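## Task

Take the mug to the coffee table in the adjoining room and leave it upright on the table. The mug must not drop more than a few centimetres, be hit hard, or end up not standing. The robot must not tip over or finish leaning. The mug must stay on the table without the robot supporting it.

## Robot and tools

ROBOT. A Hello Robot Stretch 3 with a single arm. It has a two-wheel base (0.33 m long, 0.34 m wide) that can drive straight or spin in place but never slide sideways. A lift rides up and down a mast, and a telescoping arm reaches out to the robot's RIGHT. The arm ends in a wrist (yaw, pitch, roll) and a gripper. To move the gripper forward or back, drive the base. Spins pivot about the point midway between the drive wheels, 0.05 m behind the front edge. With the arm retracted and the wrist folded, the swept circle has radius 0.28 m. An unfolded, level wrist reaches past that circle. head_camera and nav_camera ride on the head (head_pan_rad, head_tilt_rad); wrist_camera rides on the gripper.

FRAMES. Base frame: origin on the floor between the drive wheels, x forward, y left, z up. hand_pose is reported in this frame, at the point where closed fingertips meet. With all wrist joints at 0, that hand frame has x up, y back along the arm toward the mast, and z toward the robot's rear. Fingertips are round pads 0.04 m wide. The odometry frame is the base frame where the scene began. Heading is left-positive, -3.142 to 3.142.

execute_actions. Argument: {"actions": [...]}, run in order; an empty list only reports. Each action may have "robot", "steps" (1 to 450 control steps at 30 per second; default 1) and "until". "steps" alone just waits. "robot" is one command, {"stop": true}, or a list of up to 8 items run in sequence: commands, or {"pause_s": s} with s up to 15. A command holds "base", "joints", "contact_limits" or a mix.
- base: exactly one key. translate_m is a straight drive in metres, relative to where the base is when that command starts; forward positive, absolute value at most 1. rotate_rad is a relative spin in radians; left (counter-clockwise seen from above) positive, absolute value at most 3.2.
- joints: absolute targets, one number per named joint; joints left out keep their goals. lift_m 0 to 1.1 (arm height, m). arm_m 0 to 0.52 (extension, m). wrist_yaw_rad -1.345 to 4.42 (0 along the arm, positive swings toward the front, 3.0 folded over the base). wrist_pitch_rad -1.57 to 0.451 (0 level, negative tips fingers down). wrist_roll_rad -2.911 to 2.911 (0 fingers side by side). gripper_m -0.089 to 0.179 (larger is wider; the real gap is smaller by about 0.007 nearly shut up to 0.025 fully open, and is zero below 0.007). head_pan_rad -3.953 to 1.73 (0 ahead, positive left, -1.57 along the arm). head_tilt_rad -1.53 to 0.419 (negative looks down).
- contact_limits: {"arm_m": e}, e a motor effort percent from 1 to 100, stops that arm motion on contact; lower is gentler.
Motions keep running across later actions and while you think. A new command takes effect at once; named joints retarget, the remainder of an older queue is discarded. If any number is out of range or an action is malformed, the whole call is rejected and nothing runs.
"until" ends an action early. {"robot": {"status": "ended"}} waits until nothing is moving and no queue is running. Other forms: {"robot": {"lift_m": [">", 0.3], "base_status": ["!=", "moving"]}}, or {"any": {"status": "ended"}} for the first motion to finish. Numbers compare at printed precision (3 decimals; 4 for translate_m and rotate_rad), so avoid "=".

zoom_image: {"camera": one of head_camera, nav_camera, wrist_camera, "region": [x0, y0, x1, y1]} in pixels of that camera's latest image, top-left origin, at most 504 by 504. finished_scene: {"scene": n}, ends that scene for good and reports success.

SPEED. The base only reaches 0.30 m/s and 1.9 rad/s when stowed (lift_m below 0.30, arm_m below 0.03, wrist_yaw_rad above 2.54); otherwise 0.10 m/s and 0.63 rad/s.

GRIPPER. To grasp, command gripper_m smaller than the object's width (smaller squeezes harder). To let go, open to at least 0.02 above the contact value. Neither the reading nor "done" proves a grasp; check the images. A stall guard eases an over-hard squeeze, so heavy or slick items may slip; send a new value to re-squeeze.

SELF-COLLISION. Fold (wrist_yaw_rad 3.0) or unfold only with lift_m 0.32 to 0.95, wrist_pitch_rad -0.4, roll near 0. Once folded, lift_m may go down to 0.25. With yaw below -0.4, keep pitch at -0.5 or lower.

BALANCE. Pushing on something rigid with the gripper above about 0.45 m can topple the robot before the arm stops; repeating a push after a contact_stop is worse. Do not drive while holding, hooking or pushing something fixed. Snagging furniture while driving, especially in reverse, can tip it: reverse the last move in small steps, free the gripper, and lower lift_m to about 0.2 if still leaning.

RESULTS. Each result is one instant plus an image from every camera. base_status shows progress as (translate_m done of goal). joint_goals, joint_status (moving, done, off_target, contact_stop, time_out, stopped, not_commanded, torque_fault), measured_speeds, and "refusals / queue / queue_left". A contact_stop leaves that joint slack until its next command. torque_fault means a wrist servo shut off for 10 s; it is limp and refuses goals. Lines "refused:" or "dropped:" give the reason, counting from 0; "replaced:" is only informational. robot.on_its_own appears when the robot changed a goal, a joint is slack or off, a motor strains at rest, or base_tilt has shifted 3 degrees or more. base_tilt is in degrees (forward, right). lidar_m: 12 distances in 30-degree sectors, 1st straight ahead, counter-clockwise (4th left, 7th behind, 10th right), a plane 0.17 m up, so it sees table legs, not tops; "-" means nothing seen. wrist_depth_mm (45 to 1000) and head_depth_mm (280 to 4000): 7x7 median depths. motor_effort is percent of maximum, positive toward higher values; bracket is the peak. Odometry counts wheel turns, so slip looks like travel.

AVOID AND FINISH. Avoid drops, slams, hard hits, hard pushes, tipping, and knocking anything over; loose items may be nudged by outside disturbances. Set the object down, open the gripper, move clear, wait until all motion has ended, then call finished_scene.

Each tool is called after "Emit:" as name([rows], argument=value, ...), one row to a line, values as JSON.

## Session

Emit:
execute_actions(actions=[])

Scene clock: 0.00 s.
robot.base_odometry: x=+0.000 y=+0.000 heading=+0.000 (m, m, rad; robot's odometry frame)
robot.turned_by_wheels: +0.000 (rad since the last result)
robot.turned_by_imu: +0.000 (rad since the last result)
robot.base_tilt: forward=-0.2 right=+1.3 (deg)
robot.lidar_m: 1.47 0.87 0.74 0.74 0.79 0.68 0.68 0.78 1.33 3.03 2.17 1.57
robot.head_depth_mm: 1665 1690 1684 1702 1581 1716 1738 / 1714 1718 1730 1735 1621 1744 1766 / 1754 1744 1757 1773 1636 1787 1805 / 1766 1800 1809 1814 1493 1829 1844 / 1816 1842 1849 1854 1691 1428 1875 / 1776 1763 1733 1711 1611 1589 1663 / 1414 1392 1381 1379 1353 1297 1334
robot.base_status: not_commanded
robot.joint_positions: lift_m=+0.473 arm_m=+0.000 wrist_yaw_rad=+2.906 wrist_pitch_rad=-0.409 wrist_roll_rad=-0.019 gripper_m=+0.037 head_pan_rad=+0.000 head_tilt_rad=-0.008
robot.joint_goals: lift_m=+0.473 arm_m=+0.000 wrist_yaw_rad=+2.906 wrist_pitch_rad=-0.409 wrist_roll_rad=-0.019 gripper_m=+0.037 head_pan_rad=+0.000 head_tilt_rad=-0.008
robot.joint_status: lift_m=not_commanded arm_m=not_commanded wrist_yaw_rad=not_commanded wrist_pitch_rad=not_commanded wrist_roll_rad=not_commanded gripper_m=not_commanded head_pan_rad=not_commanded head_tilt_rad=not_commanded
robot.measured_speeds: translate_m=+0.000 rotate_rad=+0.000 lift_m=+0.000 arm_m=+0.000 wrist_yaw_rad=+0.000 wrist_pitch_rad=+0.000 wrist_roll_rad=+0.000 head_pan_rad=+0.000 head_tilt_rad=+0.000
robot: refusals=0 queue=idle queue_left=0
robot.motor_effort: left_wheel=-1 right_wheel=+0 lift_m=+24 arm_m=+0 wrist_yaw_rad=+0 wrist_pitch_rad=+6 wrist_roll_rad=+0 gripper_m=-1 head_pan_rad=+0 head_tilt_rad=+2 (%)
robot.hand_pose: x=+0.0315 y=+0.0740 z=+0.4873 quat_wxyz=(+0.224, +0.698, +0.064, +0.678) (m; robot's base frame)
robot.wrist_depth_mm: - 739 729 721 723 698 689 / 709 785 812 756 778 779 730 / 744 - 869 856 851 824 795 / 775 - 940 939 943 904 899 / 786 - 949 942 944 954 912 / 750 756 - 783 807 778 785 / 670 668 667 657 646 657 658
pictures: head_camera (sideways: a quarter turn clockwise sets it upright), nav_camera (sideways: a quarter turn counterclockwise sets it upright), wrist_camera
camera_calibration (this result's frames):
head_camera: T_world_to_cam=[[-0.0138971, 0.0336451, -0.999337, 1.32041], [0.0344513, 0.998856, 0.0331498, -0.0433402], [0.99931, -0.0339678, -0.0150404, -0.0281638], [0, 0, 0, 1]] pos_world=[0.0479873, -0.00209117, 1.32054]
nav_camera: T_world_to_cam=[[0.00331886, -0.00993749, 0.999945, -1.2508], [0.0221911, -0.999704, -0.0100087, 0.0645996], [0.999748, 0.0222231, -0.00309736, -0.0415511], [0, 0, 0, 1]] pos_world=[0.0442584, 0.0530741, 1.25125]
wrist_camera: T_world_to_cam=[[0.98421, -0.175453, 0.0233843, -0.0239741], [-0.0698695, -0.506477, -0.859418, 0.500065], [0.162631, 0.844214, -0.510739, 0.34247], [0, 0, 0, 1]] pos_world=[0.0028385, -0.0400528, 0.605238]
Images, in order (width x height): head_camera 896x504, nav_camera 672x504, wrist_camera 644x364.

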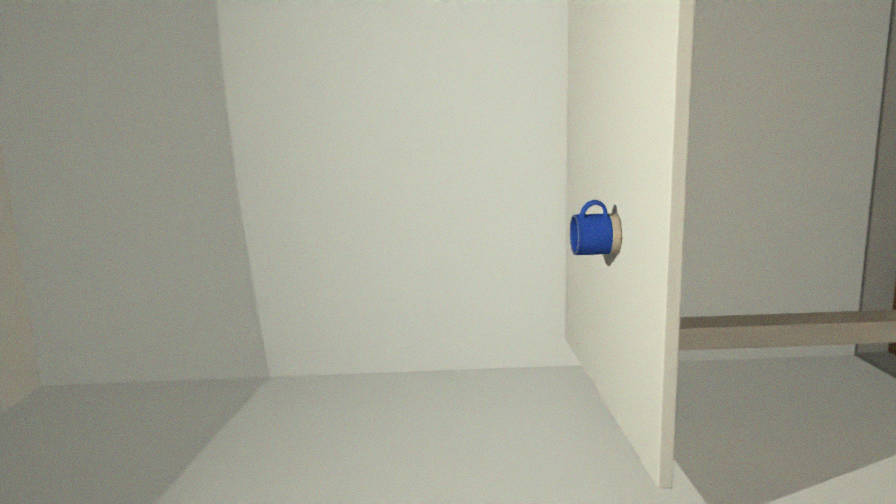

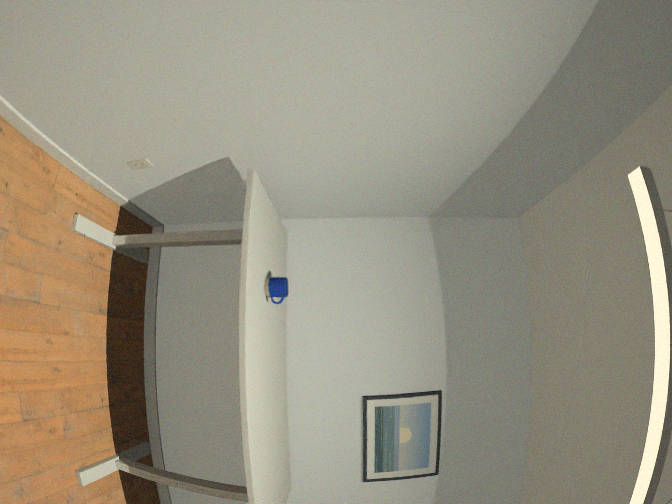

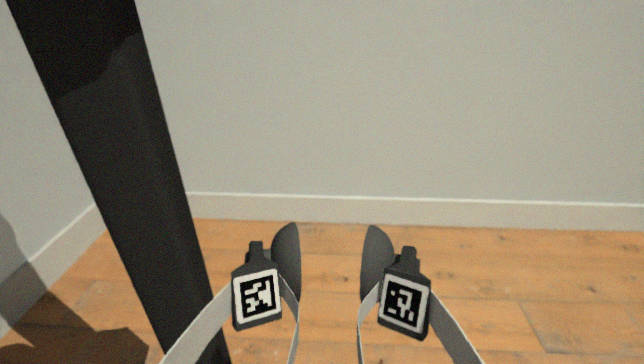

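Emit:
zoom_image(camera="head_camera", region=[550, 180, 650, 280])

Region (550, 180, 650, 280) of head_camera's 896x504 image, scaled by 5.040, with more detail than that image has.

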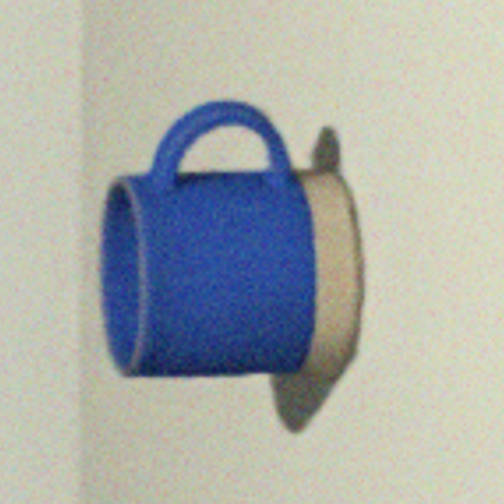

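Emit:
execute_actions([
  {"robot":{"base":{"rotate_rad":-0.33},"joints":{"head_pan_rad":-2.1,"head_tilt_rad":-0.3,"lift_m":0.9,"wrist_pitch_rad":-0.4,"wrist_roll_rad":0,"wrist_yaw_rad":1.57,"gripper_m":0.16}},"steps":150,"until":{"robot":{"base_status":["!=","moving"]}}},
  {"robot":{"base":{"translate_m":0.76}},"steps":150,"until":{"robot":{"wrist_yaw_rad":["<",1.65],"head_pan_rad":["<",-2.05]}}},
  {"robot":{"joints":{"lift_m":1.03,"arm_m":0.08}},"steps":60},
])

Scene clock: 21.67 s.
robot.base_odometry: x=+0.161 y=-0.055 heading=-0.330 (m, m, rad; robot's odometry frame)
robot.turned_by_wheels: -0.330 (rad since the last result)
robot.turned_by_imu: -0.328 (rad since the last result)
robot.base_tilt: forward=+1.1 right=+0.9 (deg)
robot.lidar_m: 1.68 1.17 0.80 0.75 0.77 0.90 0.85 0.86 1.11 2.53 2.61 1.42
robot.head_depth_mm: 862 899 937 982 1029 1083 1146 / 948 992 1040 1092 1151 1220 1296 / 1051 1106 1168 1248 1311 1399 1432 / 1181 1253 1331 1420 1523 1649 1502 / 1483 1577 1705 1825 1987 1913 1555 / 1720 1859 2052 2208 2356 1929 1511 / 1942 2095 2302 2573 2560 1915 1512
robot.base_status: moving (translate_m +0.1697 of +0.7600)
robot.joint_positions: lift_m=+0.831 arm_m=+0.080 wrist_yaw_rad=+1.572 wrist_pitch_rad=-0.414 wrist_roll_rad=-0.004 gripper_m=+0.160 head_pan_rad=-2.093 head_tilt_rad=-0.296
robot.joint_goals: lift_m=+1.030 arm_m=+0.080 wrist_yaw_rad=+1.570 wrist_pitch_rad=-0.400 wrist_roll_rad=+0.000 gripper_m=+0.160 head_pan_rad=-2.100 head_tilt_rad=-0.300
robot.joint_status: lift_m=moving arm_m=moving wrist_yaw_rad=moving wrist_pitch_rad=moving wrist_roll_rad=moving gripper_m=done head_pan_rad=done head_tilt_rad=done
robot.measured_speeds: translate_m=+0.100 rotate_rad=+0.000 lift_m=+0.110 arm_m=+0.000 wrist_yaw_rad=+0.000 wrist_pitch_rad=+0.000 wrist_roll_rad=+0.000 head_pan_rad=+0.000 head_tilt_rad=+0.000
robot: refusals=0 queue=running queue_left=0
robot.motor_effort: left_wheel=+5(8) right_wheel=-1(8) lift_m=+30(31) arm_m=+2(4) wrist_yaw_rad=-3(3) wrist_pitch_rad=+6(4) wrist_roll_rad=+2(4) gripper_m=-1(85) head_pan_rad=-5(50) head_tilt_rad=-2(23) (%)
robot.hand_pose: x=+0.2035 y=-0.2245 z=+0.8440 quat_wxyz=(+0.593, +0.591, -0.384, +0.388) (m; robot's base frame)
robot.wrist_depth_mm: - - - - - - - / - - - - - - - / - - - - - - - / - - - - - - - / - - - - - - - / - - - - - - - / - - - - - 997 -
pictures: head_camera (sideways: a quarter turn clockwise sets it upright), nav_camera (sideways: a quarter turn counterclockwise sets it upright), wrist_camera
camera_calibration (this result's frames):
head_camera: T_world_to_cam=[[0.177724, 0.24138, -0.954018, 1.25987], [0.844564, -0.535003, 0.0219705, -0.0337173], [-0.505099, -0.809634, -0.298943, 0.350564], [0, 0, 0, 1]] pos_world=[-0.0183621, -0.0383164, 1.30747]
nav_camera: T_world_to_cam=[[-0.152204, -0.244565, 0.957613, -1.19437], [-0.875667, 0.482653, -0.0159146, 0.0777605], [-0.458302, -0.840972, -0.287619, 0.337704], [0, 0, 0, 1]] pos_world=[0.0410757, -0.0456316, 1.24211]
wrist_camera: T_world_to_cam=[[0.0545397, -0.998466, 0.00955042, -0.237899], [-0.51331, -0.0362403, -0.857438, 0.861593], [0.856468, 0.041862, -0.514499, 0.430536], [0, 0, 0, 1]] pos_world=[0.0864995, -0.224333, 0.962545]
Images, in order (width x height): head_camera 896x504, nav_camera 672x504, wrist_camera 644x364.

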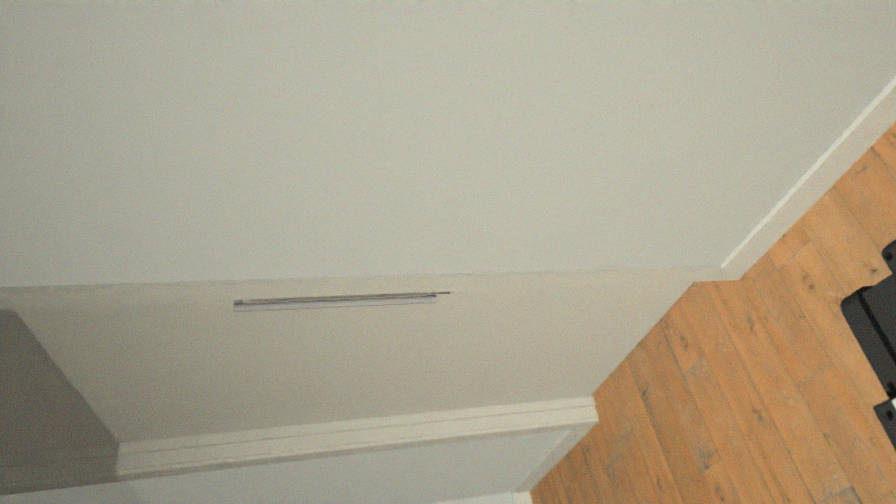

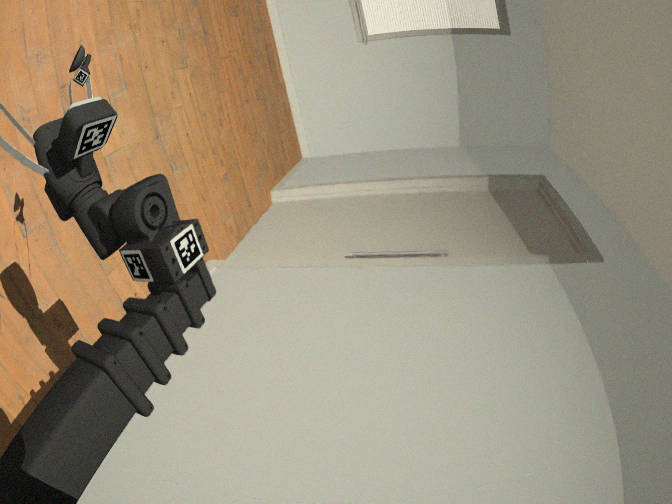

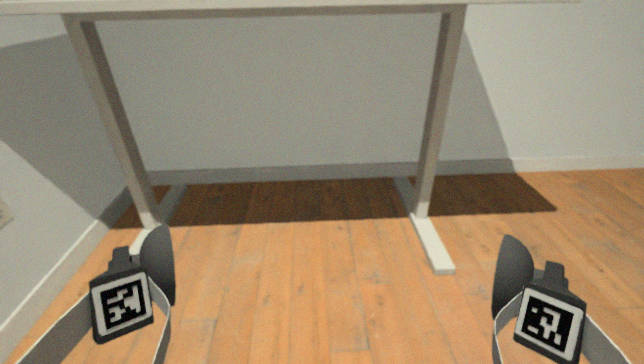

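Same door layout. Continue.

Emit:
execute_actions([
  {"robot":{"joints":{"head_pan_rad":0.3,"head_tilt_rad":-0.55}},"steps":300,"until":{"robot":{"status":"ended"}}},
])

Scene clock: 28.30 s.
robot.base_odometry: x=+0.719 y=-0.246 heading=-0.330 (m, m, rad; robot's odometry frame)
robot.turned_by_wheels: +0.000 (rad since the last result)
robot.turned_by_imu: +0.005 (rad since the last result)
robot.base_tilt: forward=-0.2 right=+1.3 (deg)
robot.lidar_m: 1.10 0.83 0.84 0.80 0.81 1.05 1.43 1.46 1.87 2.97 1.69 0.92
robot.head_depth_mm: 867 948 925 642 491 399 1218 / 882 962 927 645 493 399 1249 / 891 980 930 644 493 410 1252 / 904 993 930 645 494 411 1252 / 923 1011 935 646 494 423 1252 / 935 1028 936 619 495 424 1256 / 950 1046 935 600 495 436 1204
robot.base_status: done (translate_m +0.7600 of +0.7600)
robot.joint_positions: lift_m=+1.030 arm_m=+0.080 wrist_yaw_rad=+1.572 wrist_pitch_rad=-0.414 wrist_roll_rad=-0.004 gripper_m=+0.160 head_pan_rad=+0.293 head_tilt_rad=-0.543
robot.joint_goals: lift_m=+1.030 arm_m=+0.080 wrist_yaw_rad=+1.570 wrist_pitch_rad=-0.400 wrist_roll_rad=+0.000 gripper_m=+0.160 head_pan_rad=+0.300 head_tilt_rad=-0.550
robot.joint_status: lift_m=done arm_m=done wrist_yaw_rad=done wrist_pitch_rad=done wrist_roll_rad=done gripper_m=done head_pan_rad=done head_tilt_rad=done
robot.measured_speeds: translate_m=+0.000 rotate_rad=+0.000 lift_m=+0.000 arm_m=+0.000 wrist_yaw_rad=+0.000 wrist_pitch_rad=+0.000 wrist_roll_rad=+0.000 head_pan_rad=+0.000 head_tilt_rad=+0.000
robot: refusals=0 queue=done queue_left=0
robot.motor_effort: left_wheel=+2(5) right_wheel=-3(4) lift_m=+29(30) arm_m=+3(2) wrist_yaw_rad=-2(1) wrist_pitch_rad=+5(5) wrist_roll_rad=+3(2) gripper_m=+0(1) head_pan_rad=+5(52) head_tilt_rad=-3(25) (%)
robot.hand_pose: x=+0.2035 y=-0.2245 z=+1.0433 quat_wxyz=(+0.593, +0.591, -0.384, +0.388) (m; robot's base frame)
robot.wrist_depth_mm: 919 893 972 962 958 984 992 / 970 967 946 905 882 863 - / 591 568 570 562 557 541 545 / 424 417 411 413 400 405 403 / 333 346 326 325 320 321 328 / 868 - - - - 898 - / - - - - - - -
pictures: head_camera (sideways: a quarter turn clockwise sets it upright), nav_camera (sideways: a quarter turn counterclockwise sets it upright), wrist_camera
camera_calibration (this result's frames):
head_camera: T_world_to_cam=[[-0.509209, -0.118371, -0.852464, 1.13155], [-0.243754, 0.969775, 0.010943, -0.0127167], [0.825403, 0.213364, -0.522672, 0.633586], [0, 0, 0, 1]] pos_world=[0.0501345, 0.0110913, 1.2959]
nav_camera: T_world_to_cam=[[0.493952, 0.138533, 0.858382, -1.06883], [0.301946, -0.953117, -0.0199315, 0.0758008], [0.815377, 0.26903, -0.512623, 0.622736], [0, 0, 0, 1]] pos_world=[-0.00270303, 0.0527799, 1.2382]
wrist_camera: T_world_to_cam=[[0.0545407, -0.998466, 0.00954673, -0.239801], [-0.513369, -0.0362405, -0.857402, 1.03241], [0.856433, 0.0418623, -0.514558, 0.533127], [0, 0, 0, 1]] pos_world=[0.086499, -0.224336, 1.16181]
Images, in order (width x height): head_camera 896x504, nav_camera 672x504, wrist_camera 644x364.

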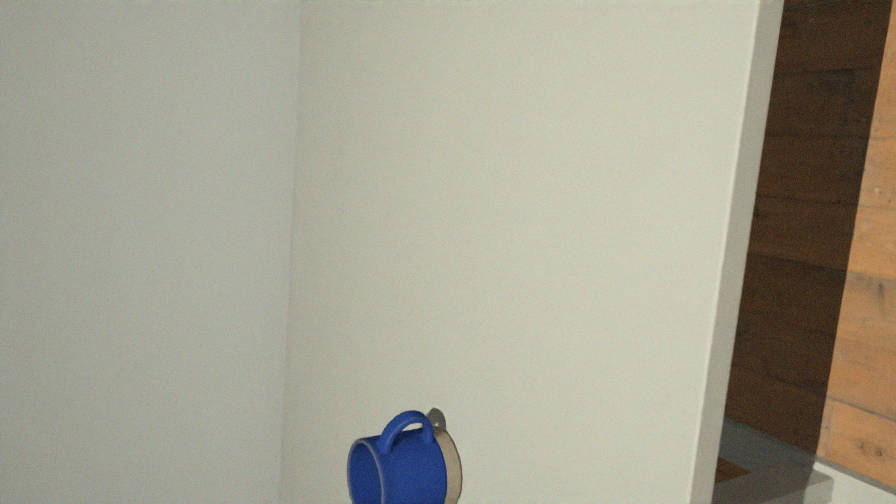

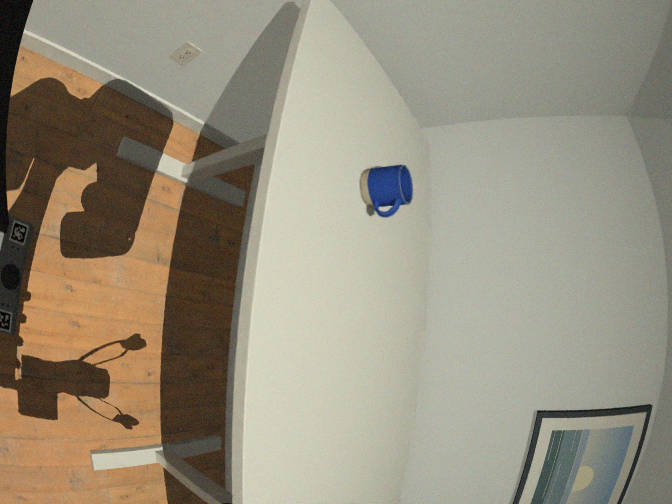

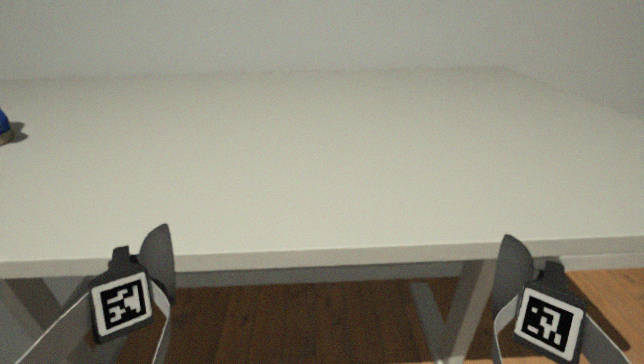

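Emit:
execute_actions([
  {"robot":{"base":{"rotate_rad":1.64},"joints":{"head_pan_rad":-1.1,"head_tilt_rad":-0.6,"arm_m":0.36,"lift_m":1.0}},"steps":300,"until":{"robot":{"status":"ended"}}},
])

Scene clock: 34.37 s.
robot.base_odometry: x=+0.719 y=-0.246 heading=+1.310 (m, m, rad; robot's odometry frame)
robot.turned_by_wheels: +1.640 (rad since the last result)
robot.turned_by_imu: +1.647 (rad since the last result)
robot.base_tilt: forward=-0.2 right=+1.3 (deg)
robot.lidar_m: 0.80 0.83 1.12 1.43 1.48 2.13 2.97 0.92 0.93 1.09 0.83 0.83
robot.head_depth_mm: 881 954 - 593 466 393 1222 / 912 1002 864 571 466 415 1221 / 947 1045 847 573 466 1334 1225 / 987 1080 781 574 467 1403 1223 / 1030 1123 678 594 466 1394 1222 / 1075 1161 823 595 481 1339 1215 / 1004 1064 821 597 515 1361 1212
robot.base_status: done (rotate_rad +1.6399 of +1.6400)
robot.joint_positions: lift_m=+1.000 arm_m=+0.360 wrist_yaw_rad=+1.571 wrist_pitch_rad=-0.415 wrist_roll_rad=-0.004 gripper_m=+0.160 head_pan_rad=-1.093 head_tilt_rad=-0.593
robot.joint_goals: lift_m=+1.000 arm_m=+0.360 wrist_yaw_rad=+1.570 wrist_pitch_rad=-0.400 wrist_roll_rad=+0.000 gripper_m=+0.160 head_pan_rad=-1.100 head_tilt_rad=-0.600
robot.joint_status: lift_m=done arm_m=done wrist_yaw_rad=done wrist_pitch_rad=done wrist_roll_rad=done gripper_m=done head_pan_rad=done head_tilt_rad=done
robot.measured_speeds: translate_m=+0.000 rotate_rad=+0.000 lift_m=+0.000 arm_m=+0.000 wrist_yaw_rad=+0.000 wrist_pitch_rad=+0.000 wrist_roll_rad=+0.000 head_pan_rad=+0.000 head_tilt_rad=+0.000
robot: refusals=0 queue=done queue_left=0
robot.motor_effort: left_wheel=-3(9) right_wheel=+4(8) lift_m=+20(30) arm_m=+3(3) wrist_yaw_rad=-1(1) wrist_pitch_rad=+6(6) wrist_roll_rad=+3(2) gripper_m=+0(0) head_pan_rad=-4(53) head_tilt_rad=-3(11) (%)
robot.hand_pose: x=+0.2034 y=-0.5047 z=+1.0135 quat_wxyz=(+0.594, +0.591, -0.384, +0.387) (m; robot's base frame)
robot.wrist_depth_mm: 674 663 666 663 649 647 628 / 707 727 702 696 700 701 673 / 811 776 485 473 282 465 462 / 890 857 356 352 227 342 344 / - 292 278 276 253 271 271 / 249 - 230 228 229 225 223 / 203 190 193 194 192 187 193
pictures: head_camera (sideways: a quarter turn clockwise sets it upright), nav_camera (sideways: a quarter turn counterclockwise sets it upright), wrist_camera
camera_calibration (this result's frames):
head_camera: T_world_to_cam=[[-0.229084, 0.515753, -0.825542, 1.09474], [0.908677, 0.417411, 0.0086217, -0.0167238], [0.349037, -0.748176, -0.564275, 0.690619], [0, 0, 0, 1]] pos_world=[0.0249329, -0.0409313, 1.2936]
nav_camera: T_world_to_cam=[[0.246238, -0.49732, 0.831889, -1.03277], [-0.881846, -0.471088, -0.0206006, 0.0838918], [0.402138, -0.728525, -0.554559, 0.679819], [0, 0, 0, 1]] pos_world=[0.0549063, 0.0211676, 1.23788]
wrist_camera: T_world_to_cam=[[0.0536047, -0.998517, 0.00949488, -0.519089], [-0.514234, -0.0357546, -0.856904, 0.996579], [0.855973, 0.0410515, -0.515388, 0.530166], [0, 0, 0, 1]] pos_world=[0.0864926, -0.504451, 1.13214]
Images, in order (width x height): head_camera 896x504, nav_camera 672x504, wrist_camera 644x364.

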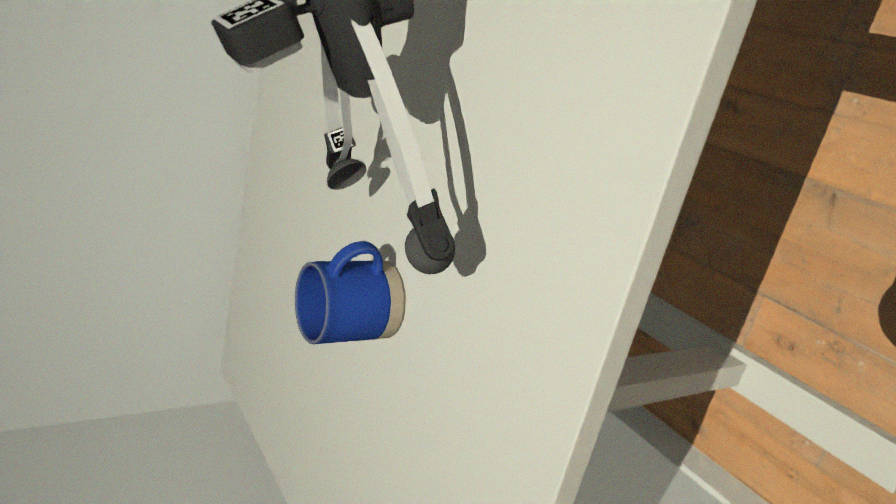

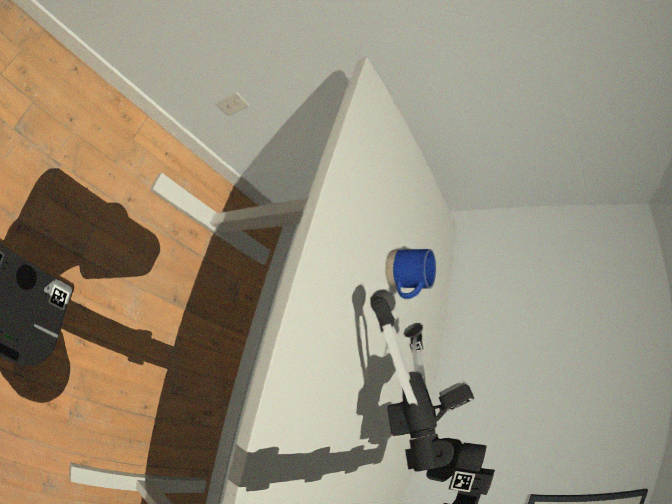

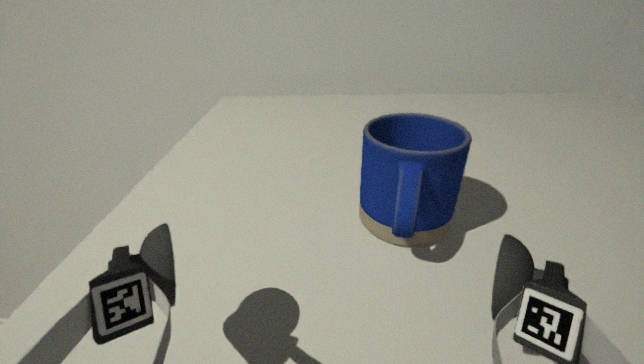

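Emit:
execute_actions([
  {"robot":[{"joints":{"wrist_yaw_rad":1.29,"lift_m":0.98,"gripper_m":0.175}},{"base":{"translate_m":0.08}}],"steps":300,"until":{"robot":{"status":"ended"}}},
])

Scene clock: 42.97 s.
robot.base_odometry: x=+0.740 y=-0.169 heading=+1.310 (m, m, rad; robot's odometry frame)
robot.turned_by_wheels: +0.000 (rad since the last result)
robot.turned_by_imu: +0.002 (rad since the last result)
robot.base_tilt: forward=-0.1 right=+1.4 (deg)
robot.lidar_m: 0.72 0.74 1.01 1.43 1.48 2.12 3.05 0.97 1.14 1.10 0.78 0.75
robot.head_depth_mm: 878 959 - 594 466 394 1217 / 913 1001 869 584 466 416 1219 / 948 1045 820 573 466 1335 1222 / 988 1078 741 573 467 1403 1219 / 1029 1132 823 596 466 1287 1225 / 1027 1107 823 596 482 1395 1203 / 906 960 822 598 516 1266 1221
robot.base_status: done (translate_m +0.0800 of +0.0800)
robot.joint_positions: lift_m=+0.980 arm_m=+0.360 wrist_yaw_rad=+1.292 wrist_pitch_rad=-0.415 wrist_roll_rad=-0.004 gripper_m=+0.175 head_pan_rad=-1.093 head_tilt_rad=-0.593
robot.joint_goals: lift_m=+0.980 arm_m=+0.360 wrist_yaw_rad=+1.290 wrist_pitch_rad=-0.400 wrist_roll_rad=+0.000 gripper_m=+0.175 head_pan_rad=-1.100 head_tilt_rad=-0.600
robot.joint_status: lift_m=done arm_m=done wrist_yaw_rad=done wrist_pitch_rad=done wrist_roll_rad=done gripper_m=done head_pan_rad=done head_tilt_rad=done
robot.measured_speeds: translate_m=+0.000 rotate_rad=+0.000 lift_m=+0.000 arm_m=+0.000 wrist_yaw_rad=+0.000 wrist_pitch_rad=+0.000 wrist_roll_rad=+0.000 head_pan_rad=+0.000 head_tilt_rad=+0.000
robot: refusals=0 queue=done queue_left=0
robot.motor_effort: left_wheel=-4(5) right_wheel=+4(8) lift_m=+20(20) arm_m=+3(3) wrist_yaw_rad=-2(3) wrist_pitch_rad=+6(6) wrist_roll_rad=+3(3) gripper_m=+0(63) head_pan_rad=-4(4) head_tilt_rad=-3(3) (%)
robot.hand_pose: x=+0.1947 y=-0.5665 z=+0.9935 quat_wxyz=(+0.642, +0.532, -0.463, +0.301) (m; robot's base frame)
robot.wrist_depth_mm: 509 532 569 624 670 668 497 / 546 565 616 647 690 622 508 / 562 436 436 217 423 414 406 / 320 315 301 151 301 305 302 / 253 257 237 156 241 242 240 / 214 205 203 177 200 199 197 / - 168 173 171 171 170 -
pictures: head_camera (sideways: a quarter turn clockwise sets it upright), nav_camera (sideways: a quarter turn counterclockwise sets it upright), wrist_camera
camera_calibration (this result's frames):
head_camera: T_world_to_cam=[[-0.229084, 0.515753, -0.825542, 1.09474], [0.908677, 0.417411, 0.00862169, -0.0167238], [0.349037, -0.748176, -0.564275, 0.690619], [0, 0, 0, 1]] pos_world=[0.0249329, -0.0409313, 1.2936]
nav_camera: T_world_to_cam=[[0.246238, -0.49732, 0.831889, -1.03277], [-0.881846, -0.471088, -0.0206006, 0.0838918], [0.402138, -0.728525, -0.55456, 0.679819], [0, 0, 0, 1]] pos_world=[0.0549063, 0.0211676, 1.23788]
wrist_camera: T_world_to_cam=[[-0.222822, -0.974813, 0.0094949, -0.512851], [-0.504265, 0.106918, -0.856904, 1.05163], [0.834306, -0.195725, -0.515388, 0.399918], [0, 0, 0, 1]] pos_world=[0.0823728, -0.534098, 1.11213]
Images, in order (width x height): head_camera 896x504, nav_camera 672x504, wrist_camera 644x364.

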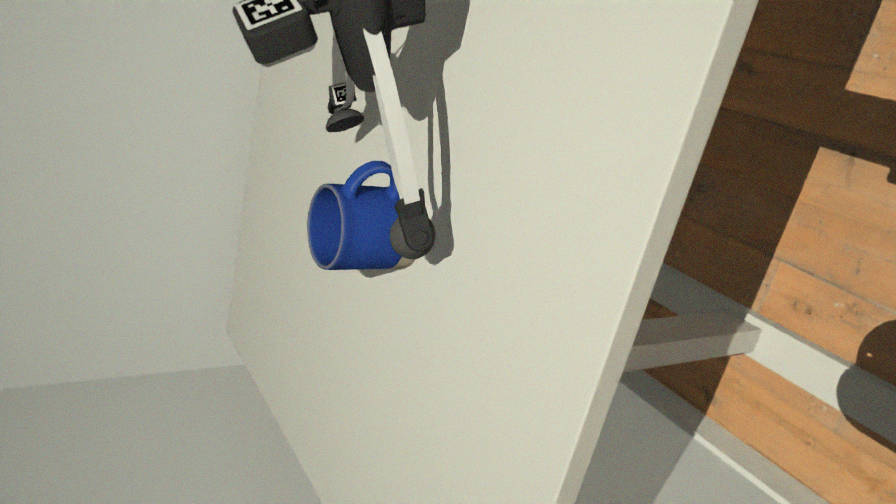

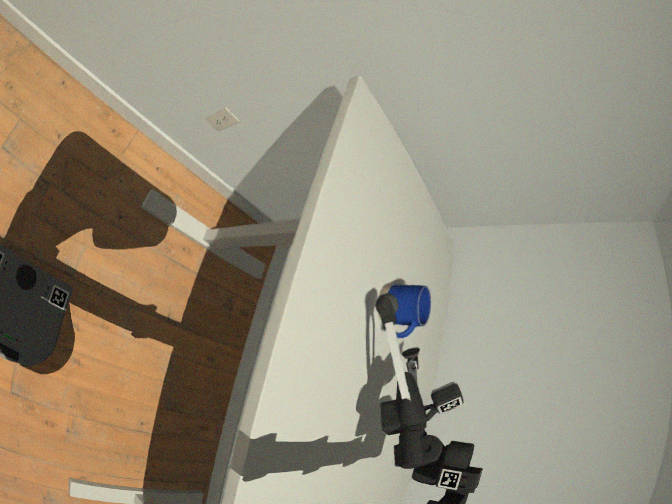

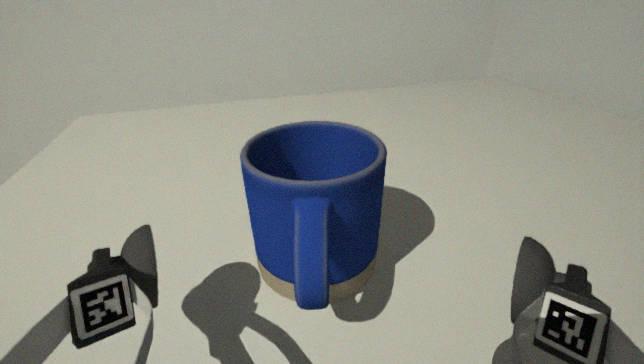

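Emit:
execute_actions([
  {"robot":{"base":{"translate_m":0.057},"joints":{"arm_m":0.363}},"steps":300,"until":{"robot":{"status":"ended"}}},
  {"robot":{"joints":{"gripper_m":0.11}},"steps":100,"until":{"robot":{"status":"ended"}}},
])

Scene clock: 49.97 s.
robot.base_odometry: x=+0.754 y=-0.114 heading=+1.310 (m, m, rad; robot's odometry frame)
robot.turned_by_wheels: +0.000 (rad since the last result)
robot.turned_by_imu: +0.002 (rad since the last result)
robot.base_tilt: forward=-0.2 right=+1.3 (deg)
robot.lidar_m: 0.66 0.68 0.93 1.44 1.49 2.12 3.11 1.02 1.14 1.09 0.75 0.69
robot.head_depth_mm: 880 957 - 594 466 393 1221 / 911 1001 866 592 466 415 1217 / 945 1044 630 573 466 1335 1220 / 987 1077 822 595 467 1371 1221 / 1031 1127 824 596 466 1236 1196 / 955 1021 825 597 482 1371 1227 / 827 880 886 596 516 1164 1187
robot.base_status: done (translate_m +0.0570 of +0.0570)
robot.joint_positions: lift_m=+0.980 arm_m=+0.363 wrist_yaw_rad=+1.292 wrist_pitch_rad=-0.415 wrist_roll_rad=-0.004 gripper_m=+0.110 head_pan_rad=-1.093 head_tilt_rad=-0.593
robot.joint_goals: lift_m=+0.980 arm_m=+0.363 wrist_yaw_rad=+1.290 wrist_pitch_rad=-0.400 wrist_roll_rad=+0.000 gripper_m=+0.110 head_pan_rad=-1.100 head_tilt_rad=-0.600
robot.joint_status: lift_m=done arm_m=done wrist_yaw_rad=done wrist_pitch_rad=done wrist_roll_rad=done gripper_m=done head_pan_rad=done head_tilt_rad=done
robot.measured_speeds: translate_m=+0.000 rotate_rad=+0.000 lift_m=+0.000 arm_m=+0.000 wrist_yaw_rad=+0.000 wrist_pitch_rad=+0.000 wrist_roll_rad=+0.000 head_pan_rad=+0.000 head_tilt_rad=+0.000
robot: refusals=0 queue=done queue_left=0
robot.motor_effort: left_wheel=-4(5) right_wheel=+4(10) lift_m=+20(20) arm_m=+4(3) wrist_yaw_rad=-2(3) wrist_pitch_rad=+6(6) wrist_roll_rad=+3(3) gripper_m=+0(84) head_pan_rad=-5(4) head_tilt_rad=-3(3) (%)
robot.hand_pose: x=+0.1947 y=-0.5695 z=+0.9935 quat_wxyz=(+0.642, +0.532, -0.463, +0.301) (m; robot's base frame)
robot.wrist_depth_mm: 459 490 519 559 599 624 498 / 493 516 563 612 647 625 506 / 523 441 430 421 420 413 412 / 322 316 317 164 292 306 300 / 247 250 159 179 162 242 241 / 206 207 158 99 106 204 197 / 175 171 168 97 129 166 168
pictures: head_camera (sideways: a quarter turn clockwise sets it upright), nav_camera (sideways: a quarter turn counterclockwise sets it upright), wrist_camera
camera_calibration (this result's frames):
head_camera: T_world_to_cam=[[-0.229084, 0.515753, -0.825542, 1.09474], [0.908677, 0.417411, 0.0086217, -0.0167238], [0.349037, -0.748176, -0.564275, 0.690619], [0, 0, 0, 1]] pos_world=[0.0249329, -0.0409313, 1.2936]
nav_camera: T_world_to_cam=[[0.246238, -0.49732, 0.831889, -1.03277], [-0.881846, -0.471088, -0.0206006, 0.0838918], [0.402138, -0.728525, -0.554559, 0.679819], [0, 0, 0, 1]] pos_world=[0.0549063, 0.0211676, 1.23788]
wrist_camera: T_world_to_cam=[[-0.22298, -0.974777, 0.00949466, -0.515746], [-0.504248, 0.107, -0.856904, 1.05199], [0.834275, -0.19586, -0.515388, 0.399265], [0, 0, 0, 1]] pos_world=[0.0823681, -0.5371, 1.11213]
Images, in order (width x height): head_camera 896x504, nav_camera 672x504, wrist_camera 644x364.

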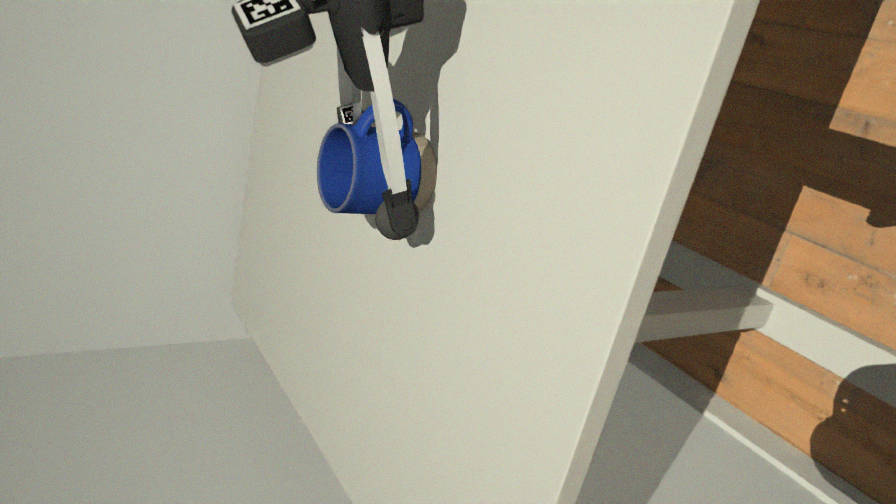

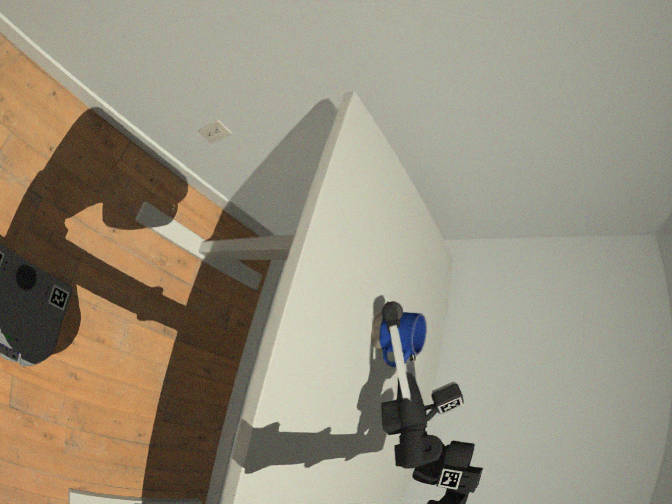

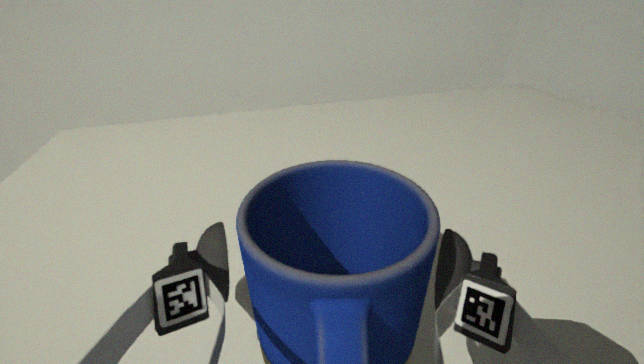

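Emit:
execute_actions([
  {"robot":[{"joints":{"gripper_m":0.015,"arm_m":0.366}},{"joints":{"lift_m":1.005}}],"steps":200,"until":{"robot":{"status":"ended"}}},
])

Scene clock: 54.67 s.
robot.base_odometry: x=+0.754 y=-0.114 heading=+1.310 (m, m, rad; robot's odometry frame)
robot.turned_by_wheels: +0.000 (rad since the last result)
robot.turned_by_imu: +0.001 (rad since the last result)
robot.base_tilt: forward=-0.3 right=+1.4 (deg)
robot.lidar_m: 0.66 0.68 0.93 1.44 1.48 2.13 3.12 1.02 1.14 1.09 0.75 0.69
robot.head_depth_mm: 882 949 866 594 465 393 1217 / 913 997 867 593 466 415 1221 / 951 1041 699 576 466 1334 1223 / 986 1079 822 594 467 1362 1220 / 1029 1124 823 596 467 1235 1194 / 952 1018 824 596 482 1367 1224 / 828 881 881 596 515 1162 1194
robot.base_status: done (translate_m +0.0570 of +0.0570)
robot.joint_positions: lift_m=+1.005 arm_m=+0.366 wrist_yaw_rad=+1.292 wrist_pitch_rad=-0.439 wrist_roll_rad=-0.004 gripper_m=+0.019 head_pan_rad=-1.093 head_tilt_rad=-0.593
robot.joint_goals: lift_m=+1.005 arm_m=+0.366 wrist_yaw_rad=+1.290 wrist_pitch_rad=-0.400 wrist_roll_rad=+0.000 gripper_m=+0.018 head_pan_rad=-1.100 head_tilt_rad=-0.600
robot.joint_status: lift_m=done arm_m=done wrist_yaw_rad=done wrist_pitch_rad=done wrist_roll_rad=done gripper_m=done head_pan_rad=done head_tilt_rad=done
robot.measured_speeds: translate_m=+0.000 rotate_rad=+0.000 lift_m=+0.000 arm_m=+0.000 wrist_yaw_rad=+0.000 wrist_pitch_rad=+0.000 wrist_roll_rad=+0.000 head_pan_rad=+0.000 head_tilt_rad=+0.000
robot: refusals=0 queue=done queue_left=0
robot.motor_effort: left_wheel=-4(4) right_wheel=+3(3) lift_m=+31(32) arm_m=+3(4) wrist_yaw_rad=-2(3) wrist_pitch_rad=+14(15) wrist_roll_rad=+2(3) gripper_m=-24(94) head_pan_rad=-3(5) head_tilt_rad=-4(4) (%)
robot.hand_pose: x=+0.1917 y=-0.5716 z=+1.0126 quat_wxyz=(+0.645, +0.538, -0.457, +0.293) (m; robot's base frame)
robot.wrist_depth_mm: 468 487 511 562 600 619 488 / 496 530 564 616 638 653 513 / 532 467 463 452 450 436 432 / 353 346 338 161 317 327 328 / 277 273 155 174 157 264 265 / 227 229 103 96 99 220 221 / 195 195 184 92 120 187 187
pictures: head_camera (sideways: a quarter turn clockwise sets it upright), nav_camera (sideways: a quarter turn counterclockwise sets it upright), wrist_camera
camera_calibration (this result's frames):
head_camera: T_world_to_cam=[[-0.229084, 0.515753, -0.825542, 1.09474], [0.908677, 0.417411, 0.00862171, -0.0167238], [0.349037, -0.748176, -0.564275, 0.690619], [0, 0, 0, 1]] pos_world=[0.0249329, -0.0409313, 1.2936]
nav_camera: T_world_to_cam=[[0.246238, -0.49732, 0.831889, -1.03277], [-0.881846, -0.471088, -0.0206006, 0.0838918], [0.402138, -0.728525, -0.554559, 0.679818], [0, 0, 0, 1]] pos_world=[0.0549063, 0.0211676, 1.23788]
wrist_camera: T_world_to_cam=[[-0.223149, -0.974756, 0.00746555, -0.516595], [-0.523541, 0.113386, -0.844422, 1.06186], [0.822258, -0.192341, -0.535627, 0.435973], [0, 0, 0, 1]] pos_world=[0.0821675, -0.540099, 1.13403]
Images, in order (width x height): head_camera 896x504, nav_camera 672x504, wrist_camera 644x364.

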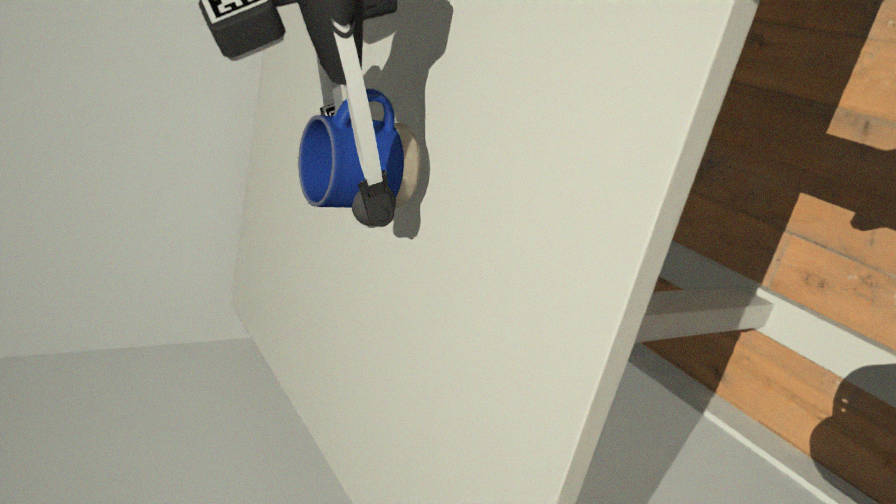

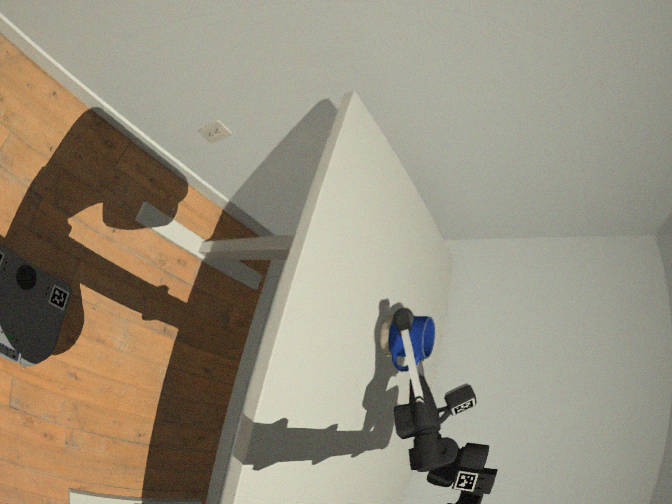

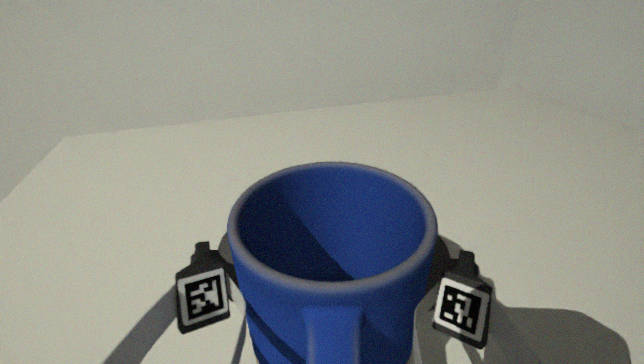

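Emit:
execute_actions(actions=[])

Scene clock: 56.27 s.
robot.base_odometry: x=+0.754 y=-0.114 heading=+1.310 (m, m, rad; robot's odometry frame)
robot.turned_by_wheels: +0.000 (rad since the last result)
robot.turned_by_imu: +0.000 (rad since the last result)
robot.base_tilt: forward=-0.1 right=+1.3 (deg)
robot.lidar_m: 0.66 0.68 0.93 1.43 1.49 2.13 3.12 1.02 1.14 1.09 0.75 0.69
robot.head_depth_mm: 878 946 866 594 466 393 1216 / 915 1002 868 593 466 415 1228 / 949 1045 697 575 466 1335 1220 / 987 1076 822 597 466 1372 1228 / 1030 1124 824 595 466 1236 1192 / 952 1019 823 596 482 1360 1218 / 827 878 883 596 515 1161 1187
robot.base_status: done (translate_m +0.0570 of +0.0570)
robot.joint_positions: lift_m=+1.005 arm_m=+0.366 wrist_yaw_rad=+1.292 wrist_pitch_rad=-0.439 wrist_roll_rad=-0.004 gripper_m=+0.025 head_pan_rad=-1.093 head_tilt_rad=-0.593
robot.joint_goals: lift_m=+1.005 arm_m=+0.366 wrist_yaw_rad=+1.290 wrist_pitch_rad=-0.400 wrist_roll_rad=+0.000 gripper_m=+0.024 head_pan_rad=-1.100 head_tilt_rad=-0.600
robot.joint_status: lift_m=done arm_m=done wrist_yaw_rad=done wrist_pitch_rad=done wrist_roll_rad=done gripper_m=done head_pan_rad=done head_tilt_rad=done
robot.measured_speeds: translate_m=+0.000 rotate_rad=+0.000 lift_m=+0.000 arm_m=+0.000 wrist_yaw_rad=+0.000 wrist_pitch_rad=+0.000 wrist_roll_rad=+0.000 head_pan_rad=+0.000 head_tilt_rad=+0.000
robot: refusals=0 queue=done queue_left=0
robot.on_its_own: gripper_m is held at +0.024, not at your +0.015, by its stall guard, which is still easing
robot.motor_effort: left_wheel=-3(3) right_wheel=+3(3) lift_m=+31(31) arm_m=+3(4) wrist_yaw_rad=-3(1) wrist_pitch_rad=+14(14) wrist_roll_rad=+2(2) gripper_m=-20(24) head_pan_rad=-6(4) head_tilt_rad=-4(4) (%)
robot.hand_pose: x=+0.1917 y=-0.5716 z=+1.0126 quat_wxyz=(+0.645, +0.538, -0.457, +0.293) (m; robot's base frame)
robot.wrist_depth_mm: 457 490 522 554 604 638 499 / 489 522 564 608 645 637 511 / 537 465 459 458 449 442 438 / 350 345 342 161 319 329 327 / 276 272 155 173 158 268 265 / 230 228 103 95 100 222 218 / 195 195 183 92 120 187 187
pictures: head_camera (sideways: a quarter turn clockwise sets it upright), nav_camera (sideways: a quarter turn counterclockwise sets it upright), wrist_camera
camera_calibration (this result's frames):
head_camera: T_world_to_cam=[[-0.229084, 0.515753, -0.825542, 1.09474], [0.908677, 0.417411, 0.0086217, -0.0167238], [0.349037, -0.748176, -0.564275, 0.690619], [0, 0, 0, 1]] pos_world=[0.0249329, -0.0409313, 1.2936]
nav_camera: T_world_to_cam=[[0.246238, -0.49732, 0.831889, -1.03277], [-0.881846, -0.471088, -0.0206006, 0.0838918], [0.402138, -0.728525, -0.554559, 0.679818], [0, 0, 0, 1]] pos_world=[0.0549063, 0.0211676, 1.23788]
wrist_camera: T_world_to_cam=[[-0.22315, -0.974756, 0.00746552, -0.516595], [-0.523541, 0.113386, -0.844422, 1.06186], [0.822258, -0.192341, -0.535627, 0.435973], [0, 0, 0, 1]] pos_world=[0.0821675, -0.540099, 1.13403]
Images, in order (width x height): head_camera 896x504, nav_camera 672x504, wrist_camera 644x364.

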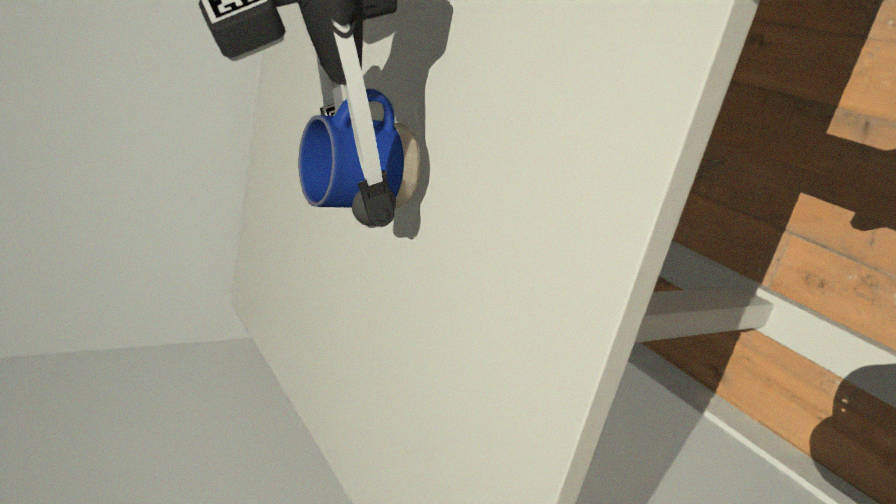

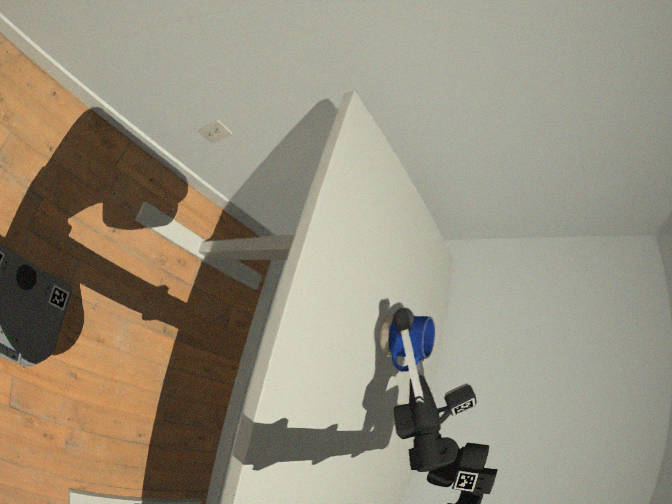

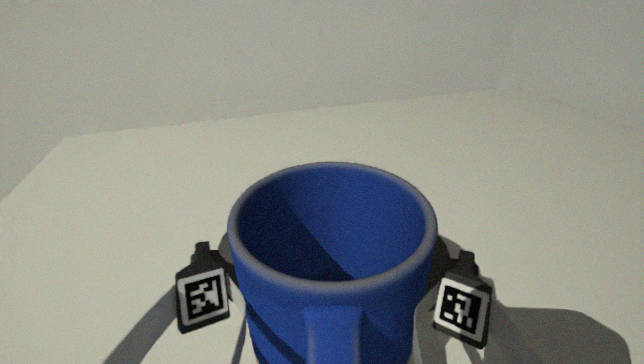

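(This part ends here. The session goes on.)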